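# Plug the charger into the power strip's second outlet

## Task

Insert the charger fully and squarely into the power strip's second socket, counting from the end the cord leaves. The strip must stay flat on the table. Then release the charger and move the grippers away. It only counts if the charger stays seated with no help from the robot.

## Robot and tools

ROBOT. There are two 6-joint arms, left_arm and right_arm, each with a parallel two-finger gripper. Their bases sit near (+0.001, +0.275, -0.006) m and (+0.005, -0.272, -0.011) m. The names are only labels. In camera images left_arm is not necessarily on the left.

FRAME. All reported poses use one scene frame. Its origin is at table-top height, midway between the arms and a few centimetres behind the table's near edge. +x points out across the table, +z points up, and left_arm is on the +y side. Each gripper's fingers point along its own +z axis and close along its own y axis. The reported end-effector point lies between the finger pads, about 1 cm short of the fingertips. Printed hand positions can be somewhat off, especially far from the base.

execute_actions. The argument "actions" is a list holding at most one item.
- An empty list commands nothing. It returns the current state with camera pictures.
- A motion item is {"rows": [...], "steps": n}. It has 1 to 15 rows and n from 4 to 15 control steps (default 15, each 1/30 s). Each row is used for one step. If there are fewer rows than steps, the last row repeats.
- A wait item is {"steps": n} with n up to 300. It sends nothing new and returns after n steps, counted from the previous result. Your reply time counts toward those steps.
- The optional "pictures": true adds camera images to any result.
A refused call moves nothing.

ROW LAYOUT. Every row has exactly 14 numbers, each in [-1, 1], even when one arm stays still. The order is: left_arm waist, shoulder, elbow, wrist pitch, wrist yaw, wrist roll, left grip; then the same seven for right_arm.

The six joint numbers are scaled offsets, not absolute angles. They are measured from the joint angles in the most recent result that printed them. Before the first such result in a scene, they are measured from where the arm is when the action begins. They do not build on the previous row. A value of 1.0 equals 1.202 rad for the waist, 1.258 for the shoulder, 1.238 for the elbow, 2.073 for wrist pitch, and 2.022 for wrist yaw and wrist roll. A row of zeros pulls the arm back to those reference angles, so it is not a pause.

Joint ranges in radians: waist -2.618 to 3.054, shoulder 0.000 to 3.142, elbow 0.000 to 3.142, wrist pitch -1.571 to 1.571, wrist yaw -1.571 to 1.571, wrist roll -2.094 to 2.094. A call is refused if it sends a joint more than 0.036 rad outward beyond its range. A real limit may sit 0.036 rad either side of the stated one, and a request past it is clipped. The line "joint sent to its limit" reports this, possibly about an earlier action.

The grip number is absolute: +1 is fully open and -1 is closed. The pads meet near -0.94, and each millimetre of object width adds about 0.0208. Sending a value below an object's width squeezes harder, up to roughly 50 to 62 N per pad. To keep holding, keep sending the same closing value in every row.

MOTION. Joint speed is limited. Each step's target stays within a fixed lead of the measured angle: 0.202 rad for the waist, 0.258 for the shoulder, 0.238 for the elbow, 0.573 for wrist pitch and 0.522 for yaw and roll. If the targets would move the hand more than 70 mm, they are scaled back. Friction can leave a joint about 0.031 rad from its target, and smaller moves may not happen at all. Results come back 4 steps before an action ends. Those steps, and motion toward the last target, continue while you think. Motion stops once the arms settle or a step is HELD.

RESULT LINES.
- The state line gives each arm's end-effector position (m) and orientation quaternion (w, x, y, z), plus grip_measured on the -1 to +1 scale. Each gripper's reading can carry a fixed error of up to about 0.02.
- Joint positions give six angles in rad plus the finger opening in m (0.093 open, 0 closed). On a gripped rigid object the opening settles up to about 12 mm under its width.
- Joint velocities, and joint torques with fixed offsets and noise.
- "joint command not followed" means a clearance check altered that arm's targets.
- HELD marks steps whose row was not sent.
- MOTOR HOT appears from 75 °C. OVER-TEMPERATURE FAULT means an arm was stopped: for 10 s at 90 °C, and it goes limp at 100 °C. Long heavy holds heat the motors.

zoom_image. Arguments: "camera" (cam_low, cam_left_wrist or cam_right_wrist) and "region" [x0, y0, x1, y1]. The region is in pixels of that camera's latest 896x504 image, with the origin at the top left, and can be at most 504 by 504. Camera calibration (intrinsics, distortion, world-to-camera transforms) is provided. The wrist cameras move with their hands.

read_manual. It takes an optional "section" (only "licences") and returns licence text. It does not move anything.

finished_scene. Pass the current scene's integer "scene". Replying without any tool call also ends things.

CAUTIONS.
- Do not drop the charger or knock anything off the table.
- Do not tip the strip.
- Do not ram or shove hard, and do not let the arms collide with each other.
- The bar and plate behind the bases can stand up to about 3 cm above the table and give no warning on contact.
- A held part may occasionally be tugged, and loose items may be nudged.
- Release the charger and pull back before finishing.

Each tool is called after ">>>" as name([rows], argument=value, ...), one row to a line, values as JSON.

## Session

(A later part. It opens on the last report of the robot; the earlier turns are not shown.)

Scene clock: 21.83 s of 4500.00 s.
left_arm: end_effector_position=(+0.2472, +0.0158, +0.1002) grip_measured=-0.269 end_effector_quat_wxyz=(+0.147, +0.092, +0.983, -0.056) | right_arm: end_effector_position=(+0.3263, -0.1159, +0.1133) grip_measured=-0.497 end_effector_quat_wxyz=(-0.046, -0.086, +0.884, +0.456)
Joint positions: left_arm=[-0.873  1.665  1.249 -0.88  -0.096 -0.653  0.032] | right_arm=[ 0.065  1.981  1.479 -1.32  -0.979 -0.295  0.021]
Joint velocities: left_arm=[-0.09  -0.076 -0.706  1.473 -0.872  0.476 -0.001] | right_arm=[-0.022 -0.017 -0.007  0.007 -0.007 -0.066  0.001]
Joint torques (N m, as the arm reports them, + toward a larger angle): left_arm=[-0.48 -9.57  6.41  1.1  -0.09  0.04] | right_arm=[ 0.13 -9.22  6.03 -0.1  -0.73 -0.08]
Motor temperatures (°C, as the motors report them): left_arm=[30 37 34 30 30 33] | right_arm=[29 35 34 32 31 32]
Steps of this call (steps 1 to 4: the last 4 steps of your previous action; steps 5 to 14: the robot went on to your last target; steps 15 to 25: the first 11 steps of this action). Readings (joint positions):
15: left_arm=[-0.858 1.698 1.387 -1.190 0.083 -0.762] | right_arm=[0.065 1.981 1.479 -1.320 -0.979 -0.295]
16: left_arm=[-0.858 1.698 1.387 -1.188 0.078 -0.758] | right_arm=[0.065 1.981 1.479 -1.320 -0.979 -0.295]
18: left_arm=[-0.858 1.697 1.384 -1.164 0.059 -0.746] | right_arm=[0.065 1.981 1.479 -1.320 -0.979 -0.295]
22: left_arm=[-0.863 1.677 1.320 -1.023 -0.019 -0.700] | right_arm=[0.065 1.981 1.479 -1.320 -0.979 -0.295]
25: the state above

>>> execute_actions([
  {"rows": [[-0.024,-0.038,-0.124,0.25,-0.132,0.081,-0.4,0,0,0,0,0,0,-0.5],[-0.026,-0.04,-0.132,0.274,-0.141,0.087,-0.4,0,0,0,0,0,0,-0.5],[-0.028,-0.042,-0.144,0.302,-0.152,0.095,-0.4,0,0,0,0,0,0,-0.5],[-0.031,-0.044,-0.16,0.331,-0.164,0.103,-0.4,0,0,0,0,0,0,-0.5],[-0.034,-0.046,-0.178,0.36,-0.177,0.112,-0.4,0,0,0,0,0,0,-0.5],[-0.037,-0.049,-0.198,0.389,-0.19,0.121,-0.4,0,0,0,0,0,0,-0.5],[-0.04,-0.051,-0.218,0.418,-0.203,0.13,-0.4,0,0,0,0,0,0,-0.5],[-0.043,-0.053,-0.238,0.447,-0.216,0.139,-0.4,0,0,0,0,0,0,-0.5],[-0.046,-0.055,-0.258,0.476,-0.229,0.148,-0.4,0,0,0,0,0,0,-0.5],[-0.049,-0.057,-0.278,0.505,-0.242,0.157,-0.4,0,0,0,0,0,0,-0.5],[-0.052,-0.06,-0.298,0.534,-0.255,0.166,-0.4,0,0,0,0,0,0,-0.5],[-0.055,-0.062,-0.318,0.563,-0.267,0.175,-0.4,0,0,0,0,0,0,-0.5],[-0.058,-0.064,-0.338,0.592,-0.279,0.184,-0.4,0,0,0,0,0,0,-0.5],[-0.061,-0.066,-0.358,0.622,-0.29,0.192,-0.4,0,0,0,0,0,0,-0.5],[-0.064,-0.068,-0.379,0.651,-0.299,0.199,-0.4,0,0,0,0,0,0,-0.5]], "steps": 15},
])

Scene clock: 22.53 s of 4500.00 s.
left_arm: end_effector_position=(+0.3281, -0.0122, +0.1301) grip_measured=-0.269 end_effector_quat_wxyz=(+0.472, +0.120, +0.871, -0.066) | right_arm: end_effector_position=(+0.3263, -0.1159, +0.1133) grip_measured=-0.497 end_effector_quat_wxyz=(-0.046, -0.086, +0.884, +0.456)
Joint positions: left_arm=[-0.921  1.616  0.941 -0.027 -0.495 -0.396  0.032] | right_arm=[ 0.065  1.981  1.479 -1.32  -0.979 -0.295  0.021]
Joint velocities: left_arm=[-0.12  -0.022 -0.75   1.546 -0.608  0.491 -0.001] | right_arm=[-0.007  0.012 -0.012  0.051 -0.037  0.022 -0.   ]
Joint torques (N m, as the arm reports them, + toward a larger angle): left_arm=[-0.31 -9.88  7.09  2.11 -0.24  0.09] | right_arm=[ 0.12 -9.25  6.01 -0.1  -0.73 -0.07]
Motor temperatures (°C, as the motors report them): left_arm=[30 37 34 30 30 33] | right_arm=[29 35 34 32 31 32]
Steps of this call (steps 1 to 4: the last 4 steps of your previous action; steps 5 to 10: the robot went on to your last target; steps 11 to 21: the first 11 steps of this action). Readings (joint positions):
11: left_arm=[-0.890 1.648 1.115 -0.471 -0.311 -0.523] | right_arm=[0.065 1.981 1.479 -1.320 -0.979 -0.295]
12: left_arm=[-0.891 1.645 1.113 -0.448 -0.321 -0.516] | right_arm=[0.065 1.981 1.479 -1.320 -0.979 -0.295]
14: left_arm=[-0.895 1.637 1.096 -0.378 -0.349 -0.497] | right_arm=[0.065 1.981 1.479 -1.320 -0.979 -0.295]
18: left_arm=[-0.909 1.620 1.017 -0.185 -0.426 -0.444] | right_arm=[0.065 1.981 1.479 -1.320 -0.979 -0.295]
21: the state above

>>> execute_actions([
  {"rows": [[-0.028,-0.024,-0.138,0.252,-0.102,0.074,-0.4,0,0,0,0,0,0,-0.5],[-0.033,-0.016,-0.149,0.268,-0.103,0.076,-0.4,0,0,0,0,0,0,-0.5],[-0.04,-0.004,-0.163,0.287,-0.104,0.078,-0.4,0,0,0,0,0,0,-0.5],[-0.047,0.01,-0.179,0.307,-0.105,0.08,-0.4,0,0,0,0,0,0,-0.5],[-0.055,0.025,-0.196,0.328,-0.106,0.082,-0.4,0,0,0,0,0,0,-0.5],[-0.063,0.041,-0.213,0.349,-0.107,0.084,-0.4,0,0,0,0,0,0,-0.5],[-0.071,0.057,-0.23,0.369,-0.108,0.086,-0.4,0,0,0,0,0,0,-0.5],[-0.079,0.073,-0.247,0.389,-0.108,0.088,-0.4,0,0,0,0,0,0,-0.5],[-0.087,0.088,-0.263,0.408,-0.109,0.09,-0.4,0,0,0,0,0,0,-0.5],[-0.094,0.102,-0.279,0.425,-0.109,0.092,-0.4,0,0,0,0,0,0,-0.5],[-0.101,0.115,-0.293,0.44,-0.11,0.093,-0.4,0,0,0,0,0,0,-0.5],[-0.107,0.127,-0.306,0.453,-0.11,0.094,-0.4,0,0,0,0,0,0,-0.5],[-0.112,0.137,-0.317,0.463,-0.111,0.095,-0.4,0,0,0,0,0,0,-0.5],[-0.115,0.145,-0.325,0.471,-0.111,0.096,-0.4,0,0,0,0,0,0,-0.5],[-0.118,0.151,-0.331,0.476,-0.111,0.097,-0.4,0,0,0,0,0,0,-0.5]], "steps": 15},
])

>>> execute_actions([
  {"steps": 22},
], pictures=true)

Scene clock: 23.43 s of 4500.00 s.
left_arm: end_effector_position=(+0.3144, -0.0157, +0.1162) grip_measured=-0.270 end_effector_quat_wxyz=(+0.610, +0.111, +0.781, -0.075) | right_arm: end_effector_position=(+0.3263, -0.1159, +0.1133) grip_measured=-0.497 end_effector_quat_wxyz=(-0.046, -0.086, +0.884, +0.456)
Joint positions: left_arm=[-1.02   1.718  0.632  0.724 -0.698 -0.231  0.032] | right_arm=[ 0.065  1.981  1.479 -1.32  -0.979 -0.295  0.021]
Joint velocities: left_arm=[-0.276  0.657 -0.647  0.96   0.007  0.154  0.   ] | right_arm=[ 0.012 -0.002 -0.002 -0.037  0.037  0.007 -0.   ]
Joint torques (N m, as the arm reports them, + toward a larger angle): left_arm=[-0.37 -7.54  5.42  2.46 -0.24  0.07] | right_arm=[ 0.14 -9.23  6.01 -0.09 -0.73 -0.07]
Motor temperatures (°C, as the motors report them): left_arm=[30 37 34 30 30 33] | right_arm=[29 36 34 32 31 32]
Steps of this call (steps 1 to 4: the last 4 steps of your previous action; steps 5 to 16: the robot went on to your last target; steps 17 to 27: the first 11 steps of this action). Readings (joint positions):
17: left_arm=[-0.941 1.601 0.794 0.431 -0.681 -0.262] | right_arm=[0.065 1.981 1.479 -1.320 -0.979 -0.295]
18: left_arm=[-0.942 1.601 0.791 0.443 -0.683 -0.260] | right_arm=[0.065 1.981 1.479 -1.320 -0.979 -0.295]
20: left_arm=[-0.951 1.602 0.770 0.490 -0.688 -0.255] | right_arm=[0.065 1.981 1.479 -1.320 -0.979 -0.295]
24: left_arm=[-0.989 1.649 0.698 0.627 -0.697 -0.242] | right_arm=[0.065 1.981 1.479 -1.320 -0.979 -0.295]
27: the state above

Scene clock: 24.17 s of 4500.00 s.
left_arm: end_effector_position=(+0.3003, -0.0173, +0.0956) grip_measured=-0.270 end_effector_quat_wxyz=(+0.621, +0.121, +0.769, -0.088) | right_arm: end_effector_position=(+0.3263, -0.1159, +0.1133) grip_measured=-0.497 end_effector_quat_wxyz=(-0.046, -0.086, +0.884, +0.456)
Joint positions: left_arm=[-1.055  1.797  0.549  0.927 -0.706 -0.209  0.032] | right_arm=[ 0.065  1.981  1.479 -1.32  -0.979 -0.295  0.021]
Joint velocities: left_arm=[ 0.007 -0.007  0.012  0.022  0.037 -0.022  0.   ] | right_arm=[-0.012  0.002 -0.012 -0.051 -0.007 -0.007  0.   ]
Joint torques (N m, as the arm reports them, + toward a larger angle): left_arm=[-0.4  -6.83  4.31  2.43 -0.17 -0.01] | right_arm=[ 0.16 -9.24  5.99 -0.09 -0.73 -0.08]
Motor temperatures (°C, as the motors report them): left_arm=[30 37 34 31 30 33] | right_arm=[29 36 34 32 31 32]
Kept back: nothing.
Steps of this call (steps 1 to 4: the last 4 steps of your previous action; steps 5 to 22: the robot went on to your last target). Readings (joint positions):
1: left_arm=[-1.029 1.739 0.610 0.751 -0.698 -0.228] | right_arm=[0.065 1.981 1.479 -1.320 -0.979 -0.295]
2: left_arm=[-1.037 1.759 0.591 0.775 -0.698 -0.225] | right_arm=[0.065 1.981 1.479 -1.320 -0.979 -0.295]
4: left_arm=[-1.050 1.787 0.561 0.830 -0.705 -0.218] | right_arm=[0.065 1.981 1.479 -1.320 -0.979 -0.295]
8: left_arm=[-1.055 1.797 0.549 0.884 -0.706 -0.212] | right_arm=[0.065 1.981 1.479 -1.320 -0.979 -0.295]
22: the state above
camera_calibration (this result's frames):
cam_left_wrist: T_world_to_cam=[[-0.300158, -0.953805, -0.0127392, 0.0696562], [-0.577887, 0.192451, -0.793101, 0.2922], [0.758915, -0.230693, -0.608957, -0.0882836], [0, 0, 0, 1]] pos_world=[0.256766, -0.0101623, 0.178871]
cam_right_wrist: T_world_to_cam=[[0.101401, -0.562681, -0.820432, -0.00575527], [-0.821795, -0.512161, 0.249689, 0.218781], [-0.560688, 0.648908, -0.514342, 0.396217], [0, 0, 0, 1]] pos_world=[0.402531, -0.148296, 0.144442]

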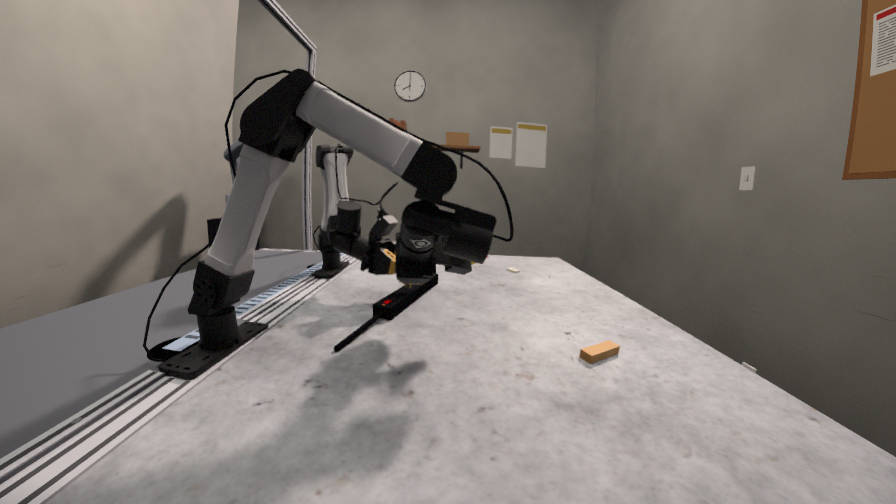

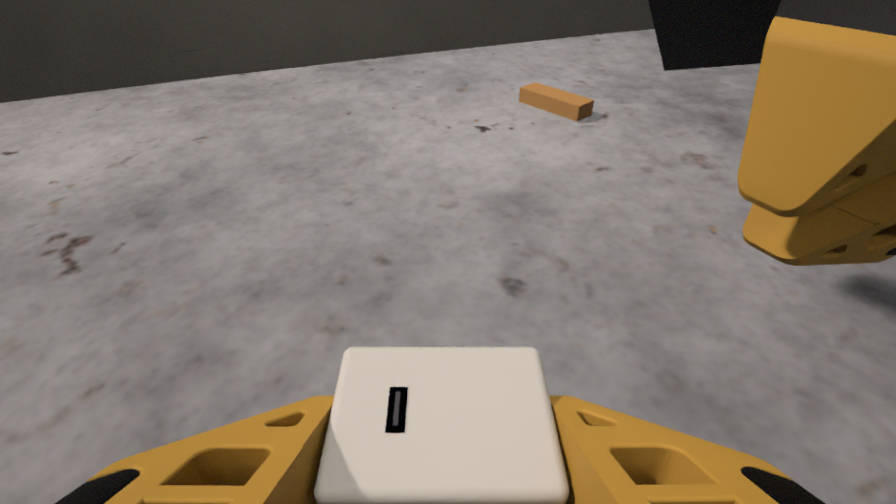

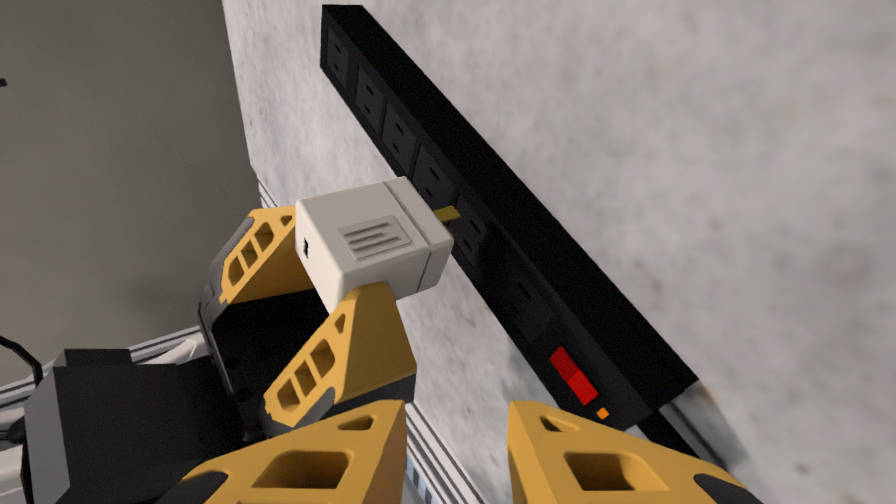

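>>> zoom_image(camera="cam_right_wrist", region=[380, 150, 560, 310])

Region (380, 150, 560, 310) of cam_right_wrist's 896x504 image, scaled by 2.800, with more detail than that image has.

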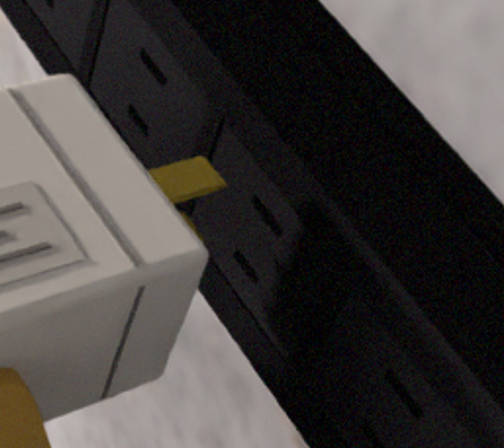

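>>> zoom_image(camera="cam_low", region=[360, 240, 460, 320])

Region (360, 240, 460, 320) of cam_low's 896x504 image, scaled by 5.040, with more detail than that image has; it fills the top 403 rows of this view, and the rest is white.

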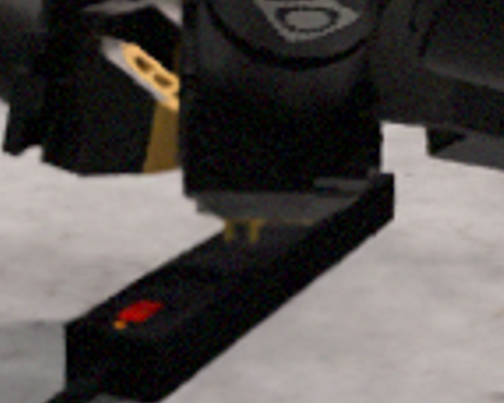

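>>> execute_actions([
  {"rows": [[-0.006,0.005,-0.01,0.012,-0.005,-0.003,-0.4,0,0,0,0,0,0,-0.5],[-0.011,0.009,-0.017,0.02,-0.009,-0.005,-0.4,0,0,0,0,0,0,-0.5],[-0.016,0.012,-0.022,0.026,-0.012,-0.007,-0.4,0,0,0,0,0,0,-0.5],[-0.02,0.014,-0.027,0.031,-0.015,-0.008,-0.4,0,0,0,0,0,0,-0.5],[-0.024,0.016,-0.031,0.035,-0.017,-0.009,-0.4,0,0,0,0,0,0,-0.5],[-0.028,0.018,-0.035,0.039,-0.019,-0.01,-0.4,0,0,0,0,0,0,-0.5],[-0.031,0.02,-0.038,0.043,-0.021,-0.011,-0.4,0,0,0,0,0,0,-0.5],[-0.033,0.021,-0.04,0.045,-0.023,-0.012,-0.4,0,0,0,0,0,0,-0.5],[-0.035,0.022,-0.042,0.047,-0.024,-0.012,-0.4,0,0,0,0,0,0,-0.5]], "steps": 15},
])

>>> execute_actions([
  {"steps": 14},
], pictures=true)

>>> zoom_image(camera="cam_right_wrist", region=[380, 150, 560, 310])

>>> zoom_image(camera="cam_low", region=[360, 240, 460, 320])

Scene clock: 27.13 s of 4500.00 s.
left_arm: end_effector_position=(+0.2890, -0.0179, +0.0891) grip_measured=-0.270 end_effector_quat_wxyz=(+0.623, +0.122, +0.767, -0.093) | right_arm: end_effector_position=(+0.3263, -0.1159, +0.1133) grip_measured=-0.497 end_effector_quat_wxyz=(-0.046, -0.086, +0.884, +0.456)
Joint positions: left_arm=[-1.089  1.813  0.516  0.977 -0.731 -0.22   0.032] | right_arm=[ 0.065  1.981  1.479 -1.32  -0.979 -0.295  0.021]
Joint velocities: left_arm=[-0.017  0.051 -0.046  0.066 -0.081 -0.066  0.   ] | right_arm=[ 0.002  0.012 -0.022  0.022 -0.007 -0.037 -0.   ]
Joint torques (N m, as the arm reports them, + toward a larger angle): left_arm=[-0.26 -6.69  4.22  2.52 -0.15 -0.12] | right_arm=[ 0.13 -9.25  6.02 -0.09 -0.74 -0.08]
Motor temperatures (°C, as the motors report them): left_arm=[30 37 34 31 30 33] | right_arm=[29 37 34 32 31 32]
Steps of this call (steps 1 to 15: the robot went on to your last target; steps 16 to 78: nothing new was sent; steps 79 to 89: the first 11 steps of this action). Readings (joint positions):
79: left_arm=[-1.055 1.797 0.549 0.928 -0.706 -0.208] | right_arm=[0.065 1.981 1.479 -1.320 -0.979 -0.295]
80: left_arm=[-1.055 1.797 0.549 0.929 -0.707 -0.209] | right_arm=[0.065 1.981 1.479 -1.320 -0.979 -0.295]
82: left_arm=[-1.059 1.797 0.547 0.937 -0.712 -0.211] | right_arm=[0.065 1.981 1.479 -1.320 -0.979 -0.295]
86: left_arm=[-1.080 1.803 0.526 0.967 -0.724 -0.217] | right_arm=[0.065 1.981 1.479 -1.320 -0.979 -0.295]
89: the state above

Scene clock: 27.60 s of 4500.00 s.
left_arm: end_effector_position=(+0.2894, -0.0171, +0.0910) grip_measured=-0.270 end_effector_quat_wxyz=(+0.627, +0.115, +0.765, -0.095) | right_arm: end_effector_position=(+0.3263, -0.1159, +0.1133) grip_measured=-0.497 end_effector_quat_wxyz=(-0.046, -0.086, +0.884, +0.456)
Joint positions: left_arm=[-1.09   1.815  0.515  0.992 -0.74  -0.224  0.032] | right_arm=[ 0.065  1.981  1.479 -1.32  -0.979 -0.295  0.021]
Joint velocities: left_arm=[ 0.002  0.007 -0.007  0.051  0.007 -0.051 -0.001] | right_arm=[-0.007  0.012 -0.002 -0.022 -0.037 -0.007 -0.   ]
Joint torques (N m, as the arm reports them, + toward a larger angle): left_arm=[-0.37 -6.67  4.    2.39 -0.22 -0.09] | right_arm=[ 0.14 -9.25  6.02 -0.1  -0.73 -0.08]
Motor temperatures (°C, as the motors report them): left_arm=[30 37 34 32 30 33] | right_arm=[29 37 34 32 31 32]
Kept back: nothing.
Steps of this call (steps 1 to 4: the last 4 steps of your previous action; steps 5 to 14: the robot went on to your last target). Readings (joint positions):
1: left_arm=[-1.090 1.814 0.515 0.978 -0.733 -0.221] | right_arm=[0.065 1.981 1.479 -1.320 -0.979 -0.295]
2: left_arm=[-1.090 1.815 0.515 0.979 -0.734 -0.222] | right_arm=[0.065 1.981 1.479 -1.320 -0.979 -0.295]
4: left_arm=[-1.090 1.815 0.515 0.983 -0.737 -0.223] | right_arm=[0.065 1.981 1.479 -1.320 -0.979 -0.295]
8: left_arm=[-1.090 1.815 0.515 0.989 -0.739 -0.224] | right_arm=[0.065 1.981 1.479 -1.320 -0.979 -0.295]
14: the state above
camera_calibration (this result's frames):
cam_left_wrist: T_world_to_cam=[[-0.299218, -0.954178, 0.0035791, 0.0647736], [-0.569231, 0.175491, -0.80323, 0.280378], [0.765797, -0.242378, -0.595658, -0.0861077], [0, 0, 0, 1]] pos_world=[0.244923, -0.00826878, 0.173686]
cam_right_wrist: T_world_to_cam=[[0.101401, -0.562681, -0.820432, -0.00575527], [-0.821795, -0.512161, 0.249689, 0.218781], [-0.560688, 0.648908, -0.514342, 0.396217], [0, 0, 0, 1]] pos_world=[0.402531, -0.148296, 0.144442]

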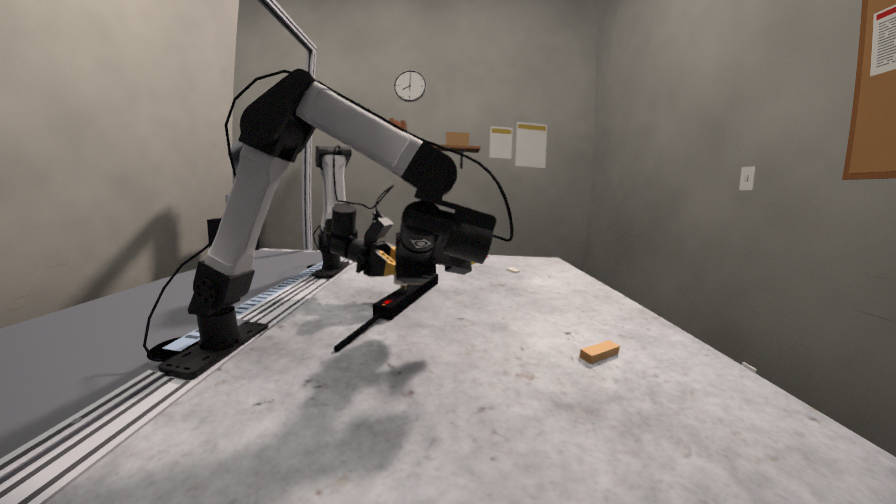

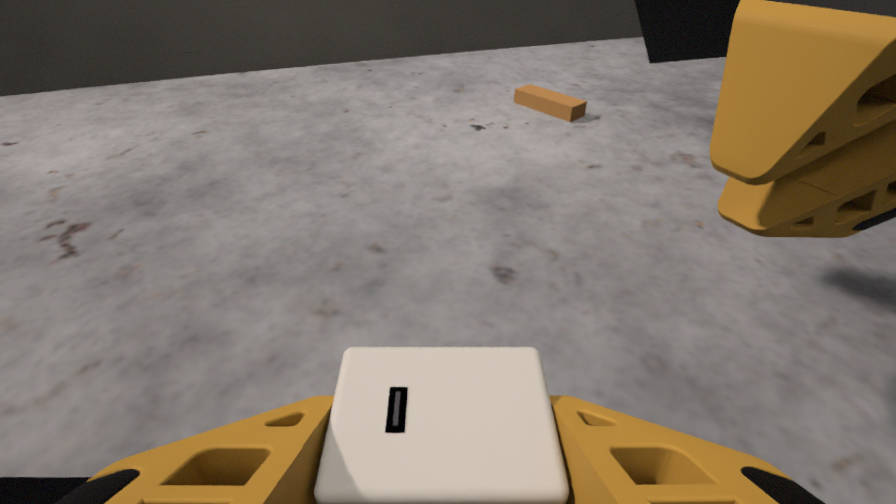

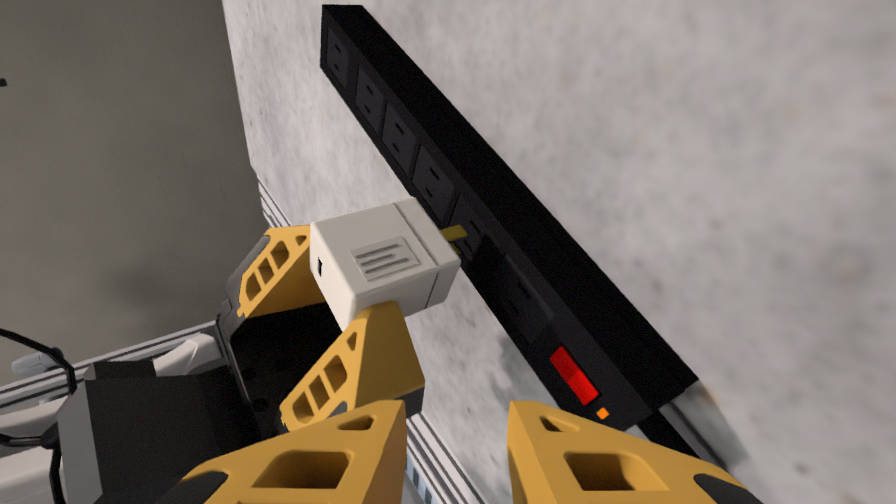

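Region (380, 150, 560, 310) of cam_right_wrist's 896x504 image, scaled by 2.800, with more detail than that image has.

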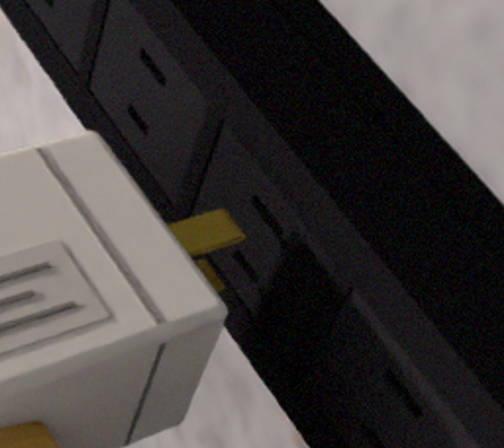

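Region (360, 240, 460, 320) of cam_low's 896x504 image, scaled by 5.040, with more detail than that image has; it fills the top 403 rows of this view, and the rest is white.

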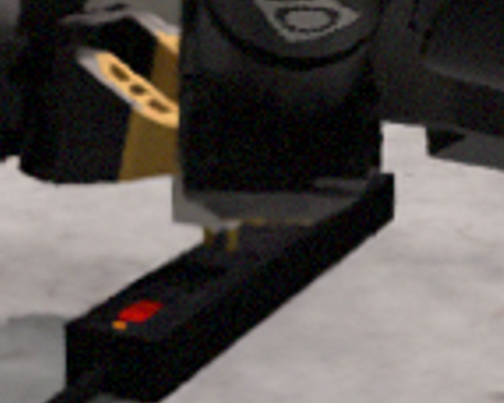

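>>> zoom_image(camera="cam_low", region=[385, 275, 430, 305])

Region (385, 275, 430, 305) of cam_low's 896x504 image, scaled by 11.200, with more detail than that image has.

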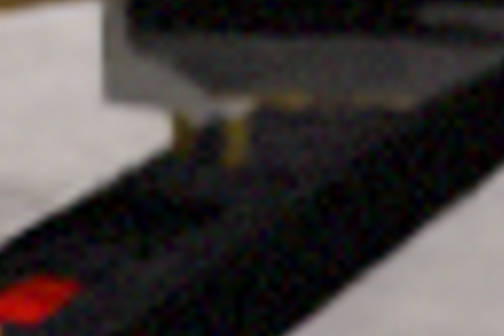

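>>> execute_actions([
  {"rows": [[0,0.006,-0.006,0.01,0,0,-0.4,0,0,0,0,0,0,-0.5],[0,0.01,-0.011,0.016,0,0,-0.4,0,0,0,0,0,0,-0.5],[0,0.013,-0.014,0.02,0,0,-0.4,0,0,0,0,0,0,-0.5],[0,0.016,-0.015,0.023,0,0,-0.4,0,0,0,0,0,0,-0.5],[0,0.019,-0.016,0.025,0,0,-0.4,0,0,0,0,0,0,-0.5],[0,0.021,-0.017,0.027,0,0,-0.4,0,0,0,0,0,0,-0.5],[0,0.023,-0.0175,0.028,0,0,-0.4,0,0,0,0,0,0,-0.5],[0,0.025,-0.0178,0.029,0,0,-0.4,0,0,0,0,0,0,-0.5],[0,0.027,-0.0178,0.029,0,0,-0.4,0,0,0,0,0,0,-0.5]], "steps": 15},
])

>>> execute_actions([
  {"steps": 14},
], pictures=true)

>>> zoom_image(camera="cam_right_wrist", region=[420, 180, 540, 290])

Scene clock: 30.63 s of 4500.00 s.
left_arm: end_effector_position=(+0.2899, -0.0177, +0.0871) grip_measured=-0.270 end_effector_quat_wxyz=(+0.627, +0.115, +0.765, -0.095) | right_arm: end_effector_position=(+0.3263, -0.1159, +0.1133) grip_measured=-0.497 end_effector_quat_wxyz=(-0.046, -0.086, +0.884, +0.456)
Joint positions: left_arm=[-1.09   1.836  0.515  1.014 -0.741 -0.224  0.032] | right_arm=[ 0.065  1.981  1.479 -1.32  -0.979 -0.295  0.021]
Joint velocities: left_arm=[ 0.017  0.056 -0.007 -0.007 -0.037 -0.037 -0.   ] | right_arm=[ 0.002  0.007  0.007  0.037 -0.037  0.022  0.001]
Joint torques (N m, as the arm reports them, + toward a larger angle): left_arm=[ 0.17 -6.67  3.44  2.49 -0.08 -0.05] | right_arm=[ 0.11 -9.21  6.03 -0.1  -0.73 -0.07]
Motor temperatures (°C, as the motors report them): left_arm=[30 37 34 32 30 33] | right_arm=[29 37 35 32 31 32]
Steps of this call (steps 1 to 30: the robot went on to your last target; steps 31 to 80: nothing new was sent; steps 81 to 91: the first 11 steps of this action). Readings (joint positions):
81: left_arm=[-1.090 1.815 0.515 0.993 -0.741 -0.224] | right_arm=[0.065 1.981 1.479 -1.320 -0.979 -0.295]
82: left_arm=[-1.090 1.815 0.515 0.993 -0.741 -0.224] | right_arm=[0.065 1.981 1.479 -1.320 -0.979 -0.295]
84: left_arm=[-1.090 1.815 0.515 0.995 -0.741 -0.224] | right_arm=[0.065 1.981 1.479 -1.320 -0.979 -0.295]
88: left_arm=[-1.090 1.827 0.515 1.011 -0.741 -0.224] | right_arm=[0.065 1.981 1.479 -1.320 -0.979 -0.295]
91: the state above

Scene clock: 31.10 s of 4500.00 s.
left_arm: end_effector_position=(+0.2901, -0.0180, +0.0875) grip_measured=-0.269 end_effector_quat_wxyz=(+0.628, +0.114, +0.764, -0.096) | right_arm: end_effector_position=(+0.3263, -0.1159, +0.1133) grip_measured=-0.497 end_effector_quat_wxyz=(-0.046, -0.086, +0.884, +0.456)
Joint positions: left_arm=[-1.09   1.838  0.515  1.02  -0.741 -0.224  0.032] | right_arm=[ 0.065  1.981  1.479 -1.32  -0.979 -0.295  0.021]
Joint velocities: left_arm=[ 0.012 -0.007 -0.012 -0.037  0.081 -0.037 -0.001] | right_arm=[ 0.002  0.002  0.002 -0.022 -0.022  0.051 -0.   ]
Joint torques (N m, as the arm reports them, + toward a larger angle): left_arm=[ 0.14 -6.67  3.38  2.38 -0.07 -0.04] | right_arm=[ 0.15 -9.21  6.03 -0.09 -0.73 -0.08]
Motor temperatures (°C, as the motors report them): left_arm=[30 37 34 32 30 33] | right_arm=[29 38 35 32 31 32]
Kept back: nothing.
Steps of this call (steps 1 to 4: the last 4 steps of your previous action; steps 5 to 14: the robot went on to your last target). Readings (joint positions):
1: left_arm=[-1.090 1.838 0.515 1.014 -0.741 -0.224] | right_arm=[0.065 1.981 1.479 -1.320 -0.979 -0.295]
2: left_arm=[-1.090 1.838 0.515 1.015 -0.741 -0.224] | right_arm=[0.065 1.981 1.479 -1.320 -0.979 -0.295]
4: left_arm=[-1.090 1.838 0.515 1.016 -0.741 -0.224] | right_arm=[0.065 1.981 1.479 -1.320 -0.979 -0.295]
8: left_arm=[-1.090 1.838 0.515 1.019 -0.741 -0.224] | right_arm=[0.065 1.981 1.479 -1.320 -0.979 -0.295]
14: the state above
camera_calibration (this result's frames):
cam_left_wrist: T_world_to_cam=[[-0.299002, -0.954229, 0.00666736, 0.0638138], [-0.567413, 0.172169, -0.805233, 0.277645], [0.767229, -0.24455, -0.592921, -0.0896183], [0, 0, 0, 1]] pos_world=[0.245378, -0.00882513, 0.170007]
cam_right_wrist: T_world_to_cam=[[0.101401, -0.562681, -0.820432, -0.00575527], [-0.821795, -0.512161, 0.249689, 0.218781], [-0.560688, 0.648908, -0.514342, 0.396217], [0, 0, 0, 1]] pos_world=[0.402531, -0.148296, 0.144442]

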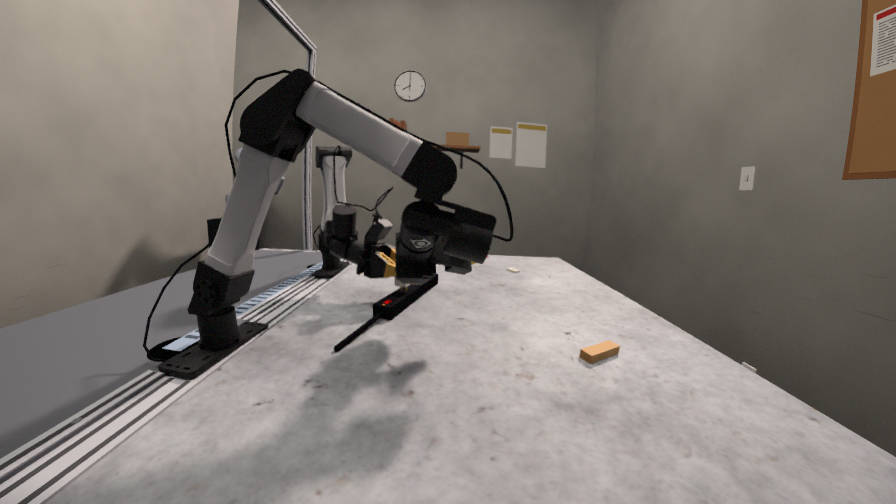

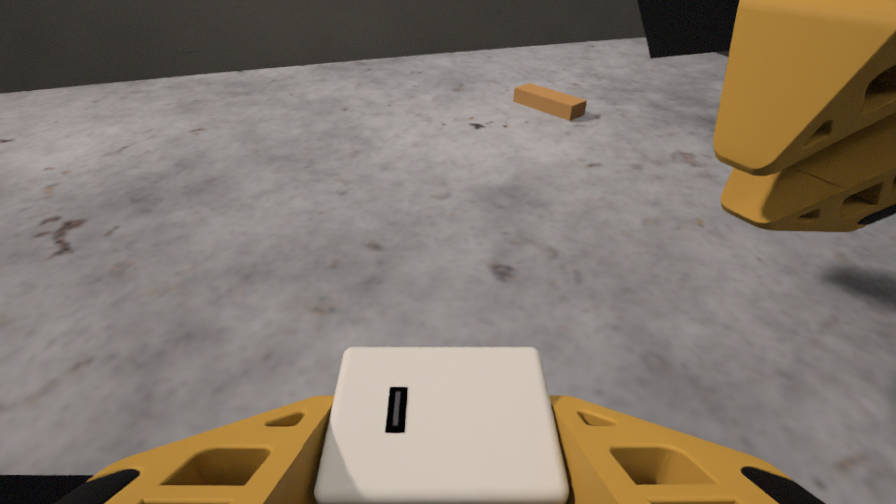

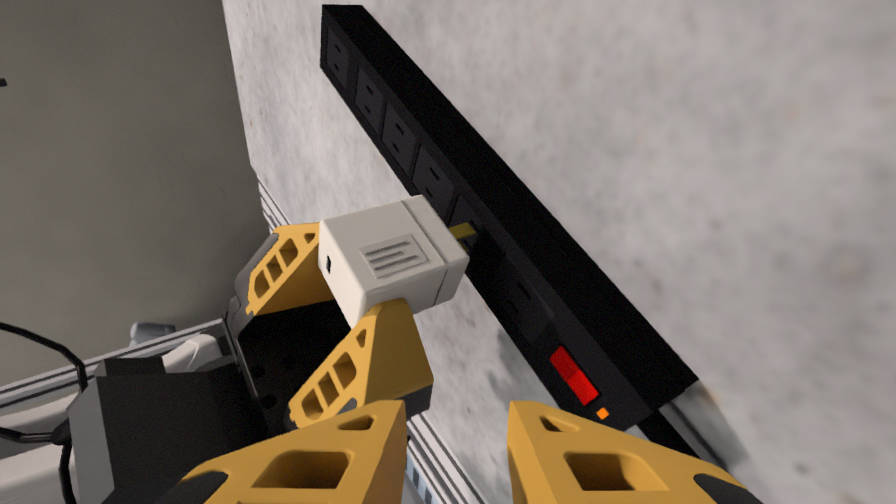

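Region (420, 180, 540, 290) of cam_right_wrist's 896x504 image, scaled by 4.200, with more detail than that image has; it fills the top 462 rows of this view, and the rest is white.

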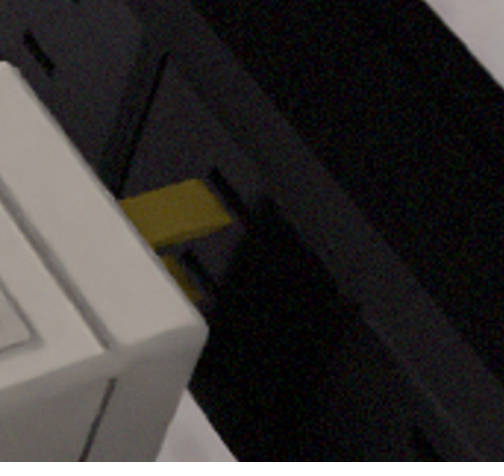

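>>> execute_actions([
  {"rows": [[0,0.005,0,0.008,0,0,-0.4,0,0,0,0,0,0,-0.5],[0,0.008,0,0.013,0,0,-0.4,0,0,0,0,0,0,-0.5],[0,0.011,0,0.016,0,0,-0.4,0,0,0,0,0,0,-0.5],[0,0.013,0,0.018,0,0,-0.4,0,0,0,0,0,0,-0.5],[0,0.015,0,0.019,0,0,-0.4,0,0,0,0,0,0,-0.5],[0,0.017,0,0.02,0,0,-0.4,0,0,0,0,0,0,-0.5],[0,0.0185,0,0.0205,0,0,-0.4,0,0,0,0,0,0,-0.5],[0,0.02,0,0.021,0,0,-0.4,0,0,0,0,0,0,-0.5]], "steps": 15},
])

>>> execute_actions([
  {"steps": 12},
], pictures=true)

>>> zoom_image(camera="cam_right_wrist", region=[420, 180, 540, 290])

Scene clock: 36.07 s of 4500.00 s.
left_arm: end_effector_position=(+0.2902, -0.0181, +0.0843) grip_measured=-0.270 end_effector_quat_wxyz=(+0.627, +0.115, +0.765, -0.095) | right_arm: end_effector_position=(+0.3263, -0.1159, +0.1133) grip_measured=-0.497 end_effector_quat_wxyz=(-0.046, -0.086, +0.884, +0.456)
Joint positions: left_arm=[-1.09   1.852  0.515  1.03  -0.741 -0.224  0.032] | right_arm=[ 0.065  1.981  1.479 -1.32  -0.979 -0.295  0.021]
Joint velocities: left_arm=[-0.007  0.042  0.007  0.037  0.007 -0.022 -0.001] | right_arm=[-0.002  0.007 -0.002 -0.051 -0.037  0.007  0.   ]
Joint torques (N m, as the arm reports them, + toward a larger angle): left_arm=[-0.06 -6.71  5.46  2.44 -0.08 -0.05] | right_arm=[ 0.15 -9.18  6.02 -0.1  -0.73 -0.08]
Motor temperatures (°C, as the motors report them): left_arm=[30 37 34 33 30 33] | right_arm=[29 39 35 32 31 32]
Steps of this call (steps 1 to 15: the robot went on to your last target; steps 16 to 90: nothing new was sent; then 1.60 s passed at rest; steps 91 to 101: the first 11 steps of this action). Readings (joint positions):
91: left_arm=[-1.090 1.838 0.515 1.021 -0.741 -0.224] | right_arm=[0.065 1.981 1.479 -1.320 -0.979 -0.295]
92: left_arm=[-1.090 1.838 0.515 1.021 -0.741 -0.224] | right_arm=[0.065 1.981 1.479 -1.320 -0.979 -0.295]
94: left_arm=[-1.090 1.838 0.515 1.021 -0.741 -0.224] | right_arm=[0.065 1.981 1.479 -1.320 -0.979 -0.295]
98: left_arm=[-1.090 1.844 0.515 1.029 -0.741 -0.224] | right_arm=[0.065 1.981 1.479 -1.320 -0.979 -0.295]
101: the state above

Scene clock: 36.47 s of 4500.00 s.
left_arm: end_effector_position=(+0.2903, -0.0182, +0.0845) grip_measured=-0.270 end_effector_quat_wxyz=(+0.627, +0.114, +0.764, -0.096) | right_arm: end_effector_position=(+0.3263, -0.1159, +0.1133) grip_measured=-0.497 end_effector_quat_wxyz=(-0.046, -0.086, +0.884, +0.456)
Joint positions: left_arm=[-1.09   1.852  0.515  1.032 -0.741 -0.224  0.032] | right_arm=[ 0.065  1.981  1.479 -1.32  -0.979 -0.295  0.021]
Joint velocities: left_arm=[-0.012  0.002  0.007 -0.066 -0.007 -0.051  0.   ] | right_arm=[-0.002 -0.007 -0.007 -0.022 -0.007 -0.007  0.001]
Joint torques (N m, as the arm reports them, + toward a larger angle): left_arm=[ 0.16 -6.65  5.48  2.41 -0.07 -0.05] | right_arm=[ 0.14 -9.21  5.99 -0.1  -0.74 -0.07]
Motor temperatures (°C, as the motors report them): left_arm=[30 37 34 34 30 33] | right_arm=[29 39 35 32 31 32]
Kept back: nothing.
Steps of this call (steps 1 to 4: the last 4 steps of your previous action; steps 5 to 12: the robot went on to your last target). Readings (joint positions):
1: left_arm=[-1.090 1.852 0.515 1.031 -0.741 -0.224] | right_arm=[0.065 1.981 1.479 -1.320 -0.979 -0.295]
2: left_arm=[-1.090 1.852 0.515 1.031 -0.741 -0.224] | right_arm=[0.065 1.981 1.479 -1.320 -0.979 -0.295]
4: left_arm=[-1.090 1.852 0.515 1.032 -0.741 -0.224] | right_arm=[0.065 1.981 1.479 -1.320 -0.979 -0.295]
8: left_arm=[-1.090 1.852 0.515 1.032 -0.741 -0.224] | right_arm=[0.065 1.981 1.479 -1.320 -0.979 -0.295]
12: the state above
camera_calibration (this result's frames):
cam_left_wrist: T_world_to_cam=[[-0.298946, -0.954255, 0.00535003, 0.0637521], [-0.568163, 0.173483, -0.804422, 0.27563], [0.766695, -0.243519, -0.594035, -0.0913367], [0, 0, 0, 1]] pos_world=[0.245689, -0.00922351, 0.167125]
cam_right_wrist: T_world_to_cam=[[0.101401, -0.562681, -0.820432, -0.00575527], [-0.821795, -0.512161, 0.249689, 0.218781], [-0.560688, 0.648908, -0.514342, 0.396217], [0, 0, 0, 1]] pos_world=[0.402531, -0.148296, 0.144442]

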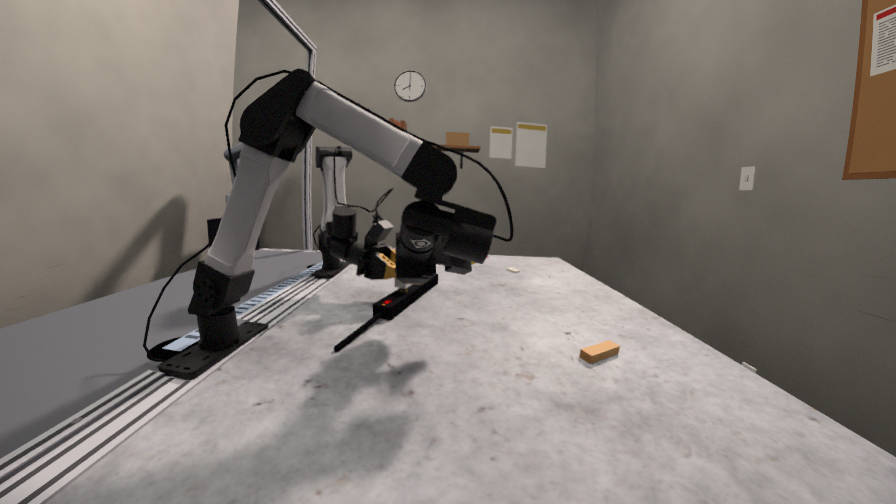

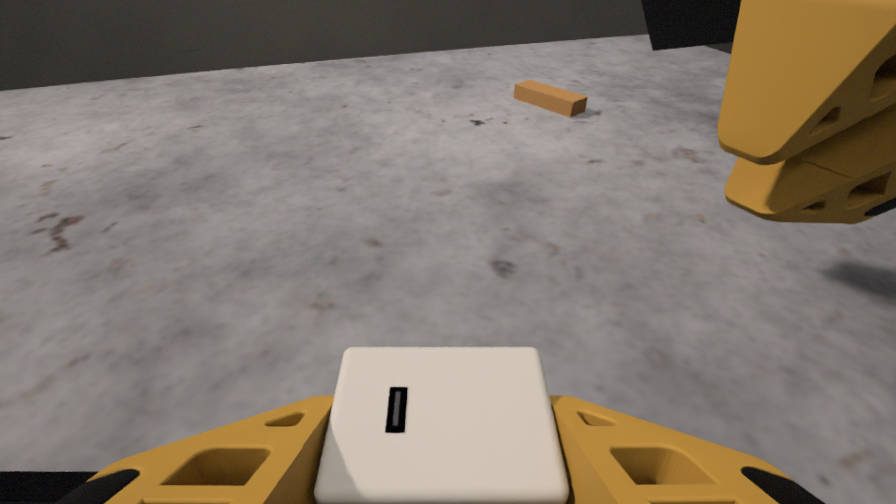

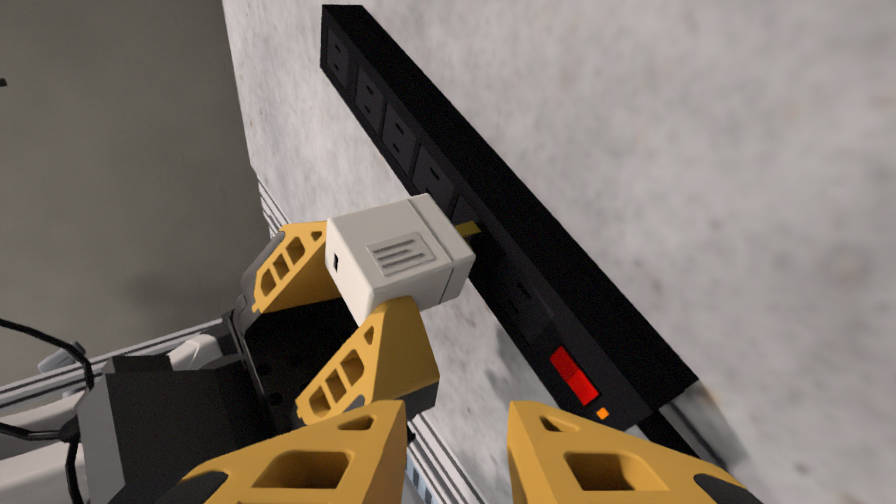

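Region (420, 180, 540, 290) of cam_right_wrist's 896x504 image, scaled by 4.200, with more detail than that image has; it fills the top 462 rows of this view, and the rest is white.

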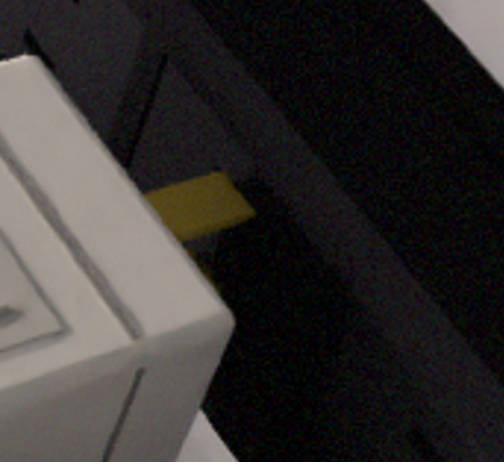

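>>> execute_actions([
  {"rows": [[0,0.005,0,0.008,0,0,-0.4,0,0,0,0,0,0,-0.5],[0,0.008,0,0.013,0,0,-0.4,0,0,0,0,0,0,-0.5],[0,0.01,0,0.016,0,0,-0.4,0,0,0,0,0,0,-0.5],[0,0.012,0,0.018,0,0,-0.4,0,0,0,0,0,0,-0.5],[0,0.0135,0,0.019,0,0,-0.4,0,0,0,0,0,0,-0.5],[0,0.015,0,0.02,0,0,-0.4,0,0,0,0,0,0,-0.5],[0,0.016,0,0.02,0,0,-0.4,0,0,0,0,0,0,-0.5],[0,0.017,0,0.02,0,0,-0.4,0,0,0,0,0,0,-0.5]], "steps": 15},
])

>>> execute_actions([
  {"steps": 10},
], pictures=true)

>>> zoom_image(camera="cam_right_wrist", region=[420, 180, 540, 290])

Scene clock: 38.17 s of 4500.00 s.
left_arm: end_effector_position=(+0.2905, -0.0187, +0.0853) grip_measured=-0.269 end_effector_quat_wxyz=(+0.629, +0.113, +0.763, -0.098) | right_arm: end_effector_position=(+0.3263, -0.1159, +0.1133) grip_measured=-0.497 end_effector_quat_wxyz=(-0.046, -0.086, +0.884, +0.456)
Joint positions: left_arm=[-1.09   1.855  0.515  1.042 -0.741 -0.224  0.032] | right_arm=[ 0.065  1.981  1.479 -1.32  -0.979 -0.295  0.021]
Joint velocities: left_arm=[ 0.012  0.061  0.002  0.022 -0.051  0.007  0.   ] | right_arm=[-0.007 -0.012 -0.022 -0.037 -0.051  0.007  0.002]
Joint torques (N m, as the arm reports them, + toward a larger angle): left_arm=[ 0.13 -6.27  5.63  2.37 -0.07 -0.05] | right_arm=[ 0.11 -9.24  6.04 -0.1  -0.73 -0.08]
Motor temperatures (°C, as the motors report them): left_arm=[30 37 34 34 30 33] | right_arm=[29 39 35 32 31 32]
Steps of this call (steps 1 to 15: the robot went on to your last target; steps 16 to 40: nothing new was sent; steps 41 to 51: the first 11 steps of this action). Readings (joint positions):
41: left_arm=[-1.090 1.852 0.515 1.032 -0.741 -0.224] | right_arm=[0.065 1.981 1.479 -1.320 -0.979 -0.295]
42: left_arm=[-1.090 1.852 0.515 1.032 -0.741 -0.224] | right_arm=[0.065 1.981 1.479 -1.320 -0.979 -0.295]
44: left_arm=[-1.090 1.852 0.515 1.033 -0.741 -0.224] | right_arm=[0.065 1.981 1.479 -1.320 -0.979 -0.295]
48: left_arm=[-1.090 1.852 0.515 1.038 -0.741 -0.224] | right_arm=[0.065 1.981 1.479 -1.320 -0.979 -0.295]
51: the state above

Scene clock: 38.50 s of 4500.00 s.
left_arm: end_effector_position=(+0.2906, -0.0187, +0.0843) grip_measured=-0.269 end_effector_quat_wxyz=(+0.629, +0.113, +0.763, -0.098) | right_arm: end_effector_position=(+0.3263, -0.1159, +0.1133) grip_measured=-0.497 end_effector_quat_wxyz=(-0.046, -0.086, +0.884, +0.456)
Joint positions: left_arm=[-1.09   1.86   0.515  1.046 -0.741 -0.224  0.032] | right_arm=[ 0.065  1.981  1.479 -1.32  -0.979 -0.295  0.021]
Joint velocities: left_arm=[-0.007 -0.007 -0.007 -0.037 -0.022 -0.007  0.001] | right_arm=[ 0.007 -0.022  0.012  0.007 -0.037  0.007  0.001]
Joint torques (N m, as the arm reports them, + toward a larger angle): left_arm=[ 0.12 -6.56  5.43  2.38 -0.06 -0.04] | right_arm=[ 0.12 -9.23  6.06 -0.09 -0.73 -0.08]
Motor temperatures (°C, as the motors report them): left_arm=[30 37 34 34 30 33] | right_arm=[29 39 35 32 31 32]
Kept back: nothing.
Steps of this call (steps 1 to 4: the last 4 steps of your previous action; steps 5 to 10: the robot went on to your last target). Readings (joint positions):
1: left_arm=[-1.090 1.857 0.515 1.043 -0.741 -0.224] | right_arm=[0.065 1.981 1.479 -1.320 -0.979 -0.295]
2: left_arm=[-1.090 1.859 0.515 1.045 -0.741 -0.224] | right_arm=[0.065 1.981 1.479 -1.320 -0.979 -0.295]
4: left_arm=[-1.090 1.860 0.515 1.046 -0.741 -0.224] | right_arm=[0.065 1.981 1.479 -1.320 -0.979 -0.295]
8: left_arm=[-1.090 1.860 0.515 1.046 -0.741 -0.224] | right_arm=[0.065 1.981 1.479 -1.320 -0.979 -0.295]
10: the state above
camera_calibration (this result's frames):
cam_left_wrist: T_world_to_cam=[[-0.299142, -0.954158, 0.00982854, 0.0630221], [-0.565608, 0.169011, -0.80717, 0.275132], [0.768506, -0.247017, -0.590238, -0.0927235], [0, 0, 0, 1]] pos_world=[0.245728, -0.00927171, 0.16673]
cam_right_wrist: T_world_to_cam=[[0.101401, -0.562681, -0.820432, -0.00575527], [-0.821795, -0.512161, 0.249689, 0.218781], [-0.560688, 0.648908, -0.514342, 0.396217], [0, 0, 0, 1]] pos_world=[0.402531, -0.148296, 0.144442]

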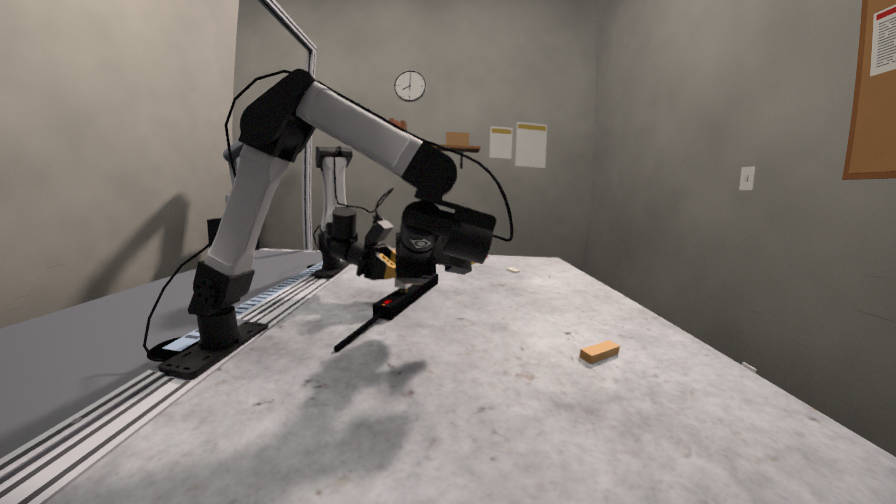

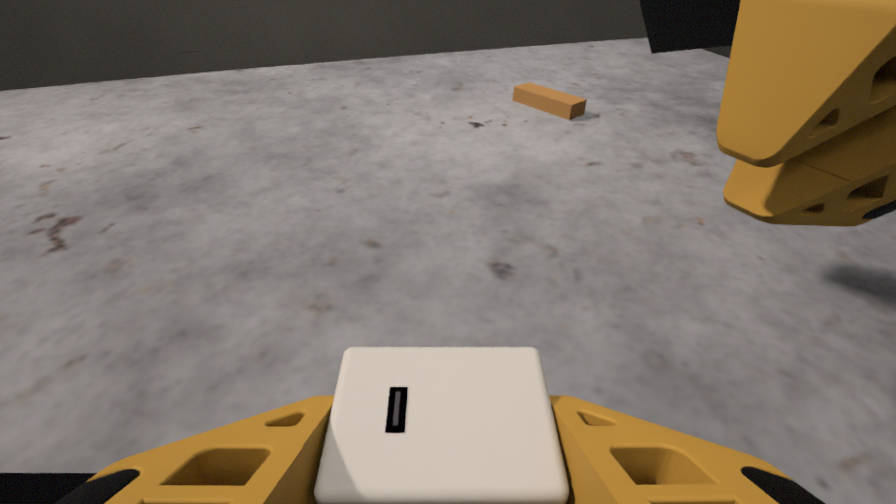

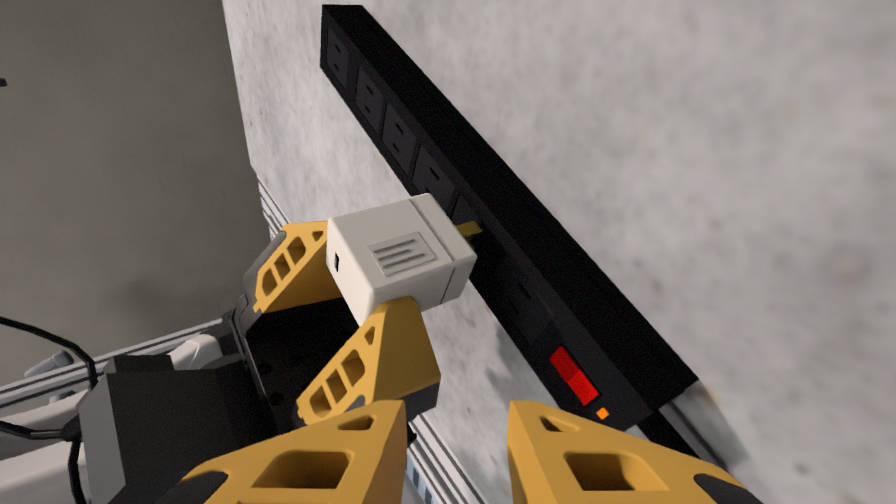

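Region (420, 180, 540, 290) of cam_right_wrist's 896x504 image, scaled by 4.200, with more detail than that image has; it fills the top 462 rows of this view, and the rest is white.

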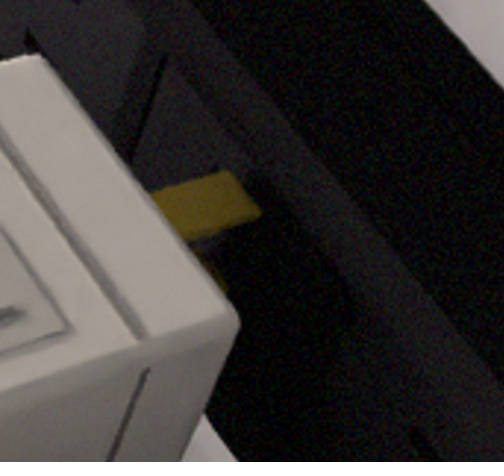

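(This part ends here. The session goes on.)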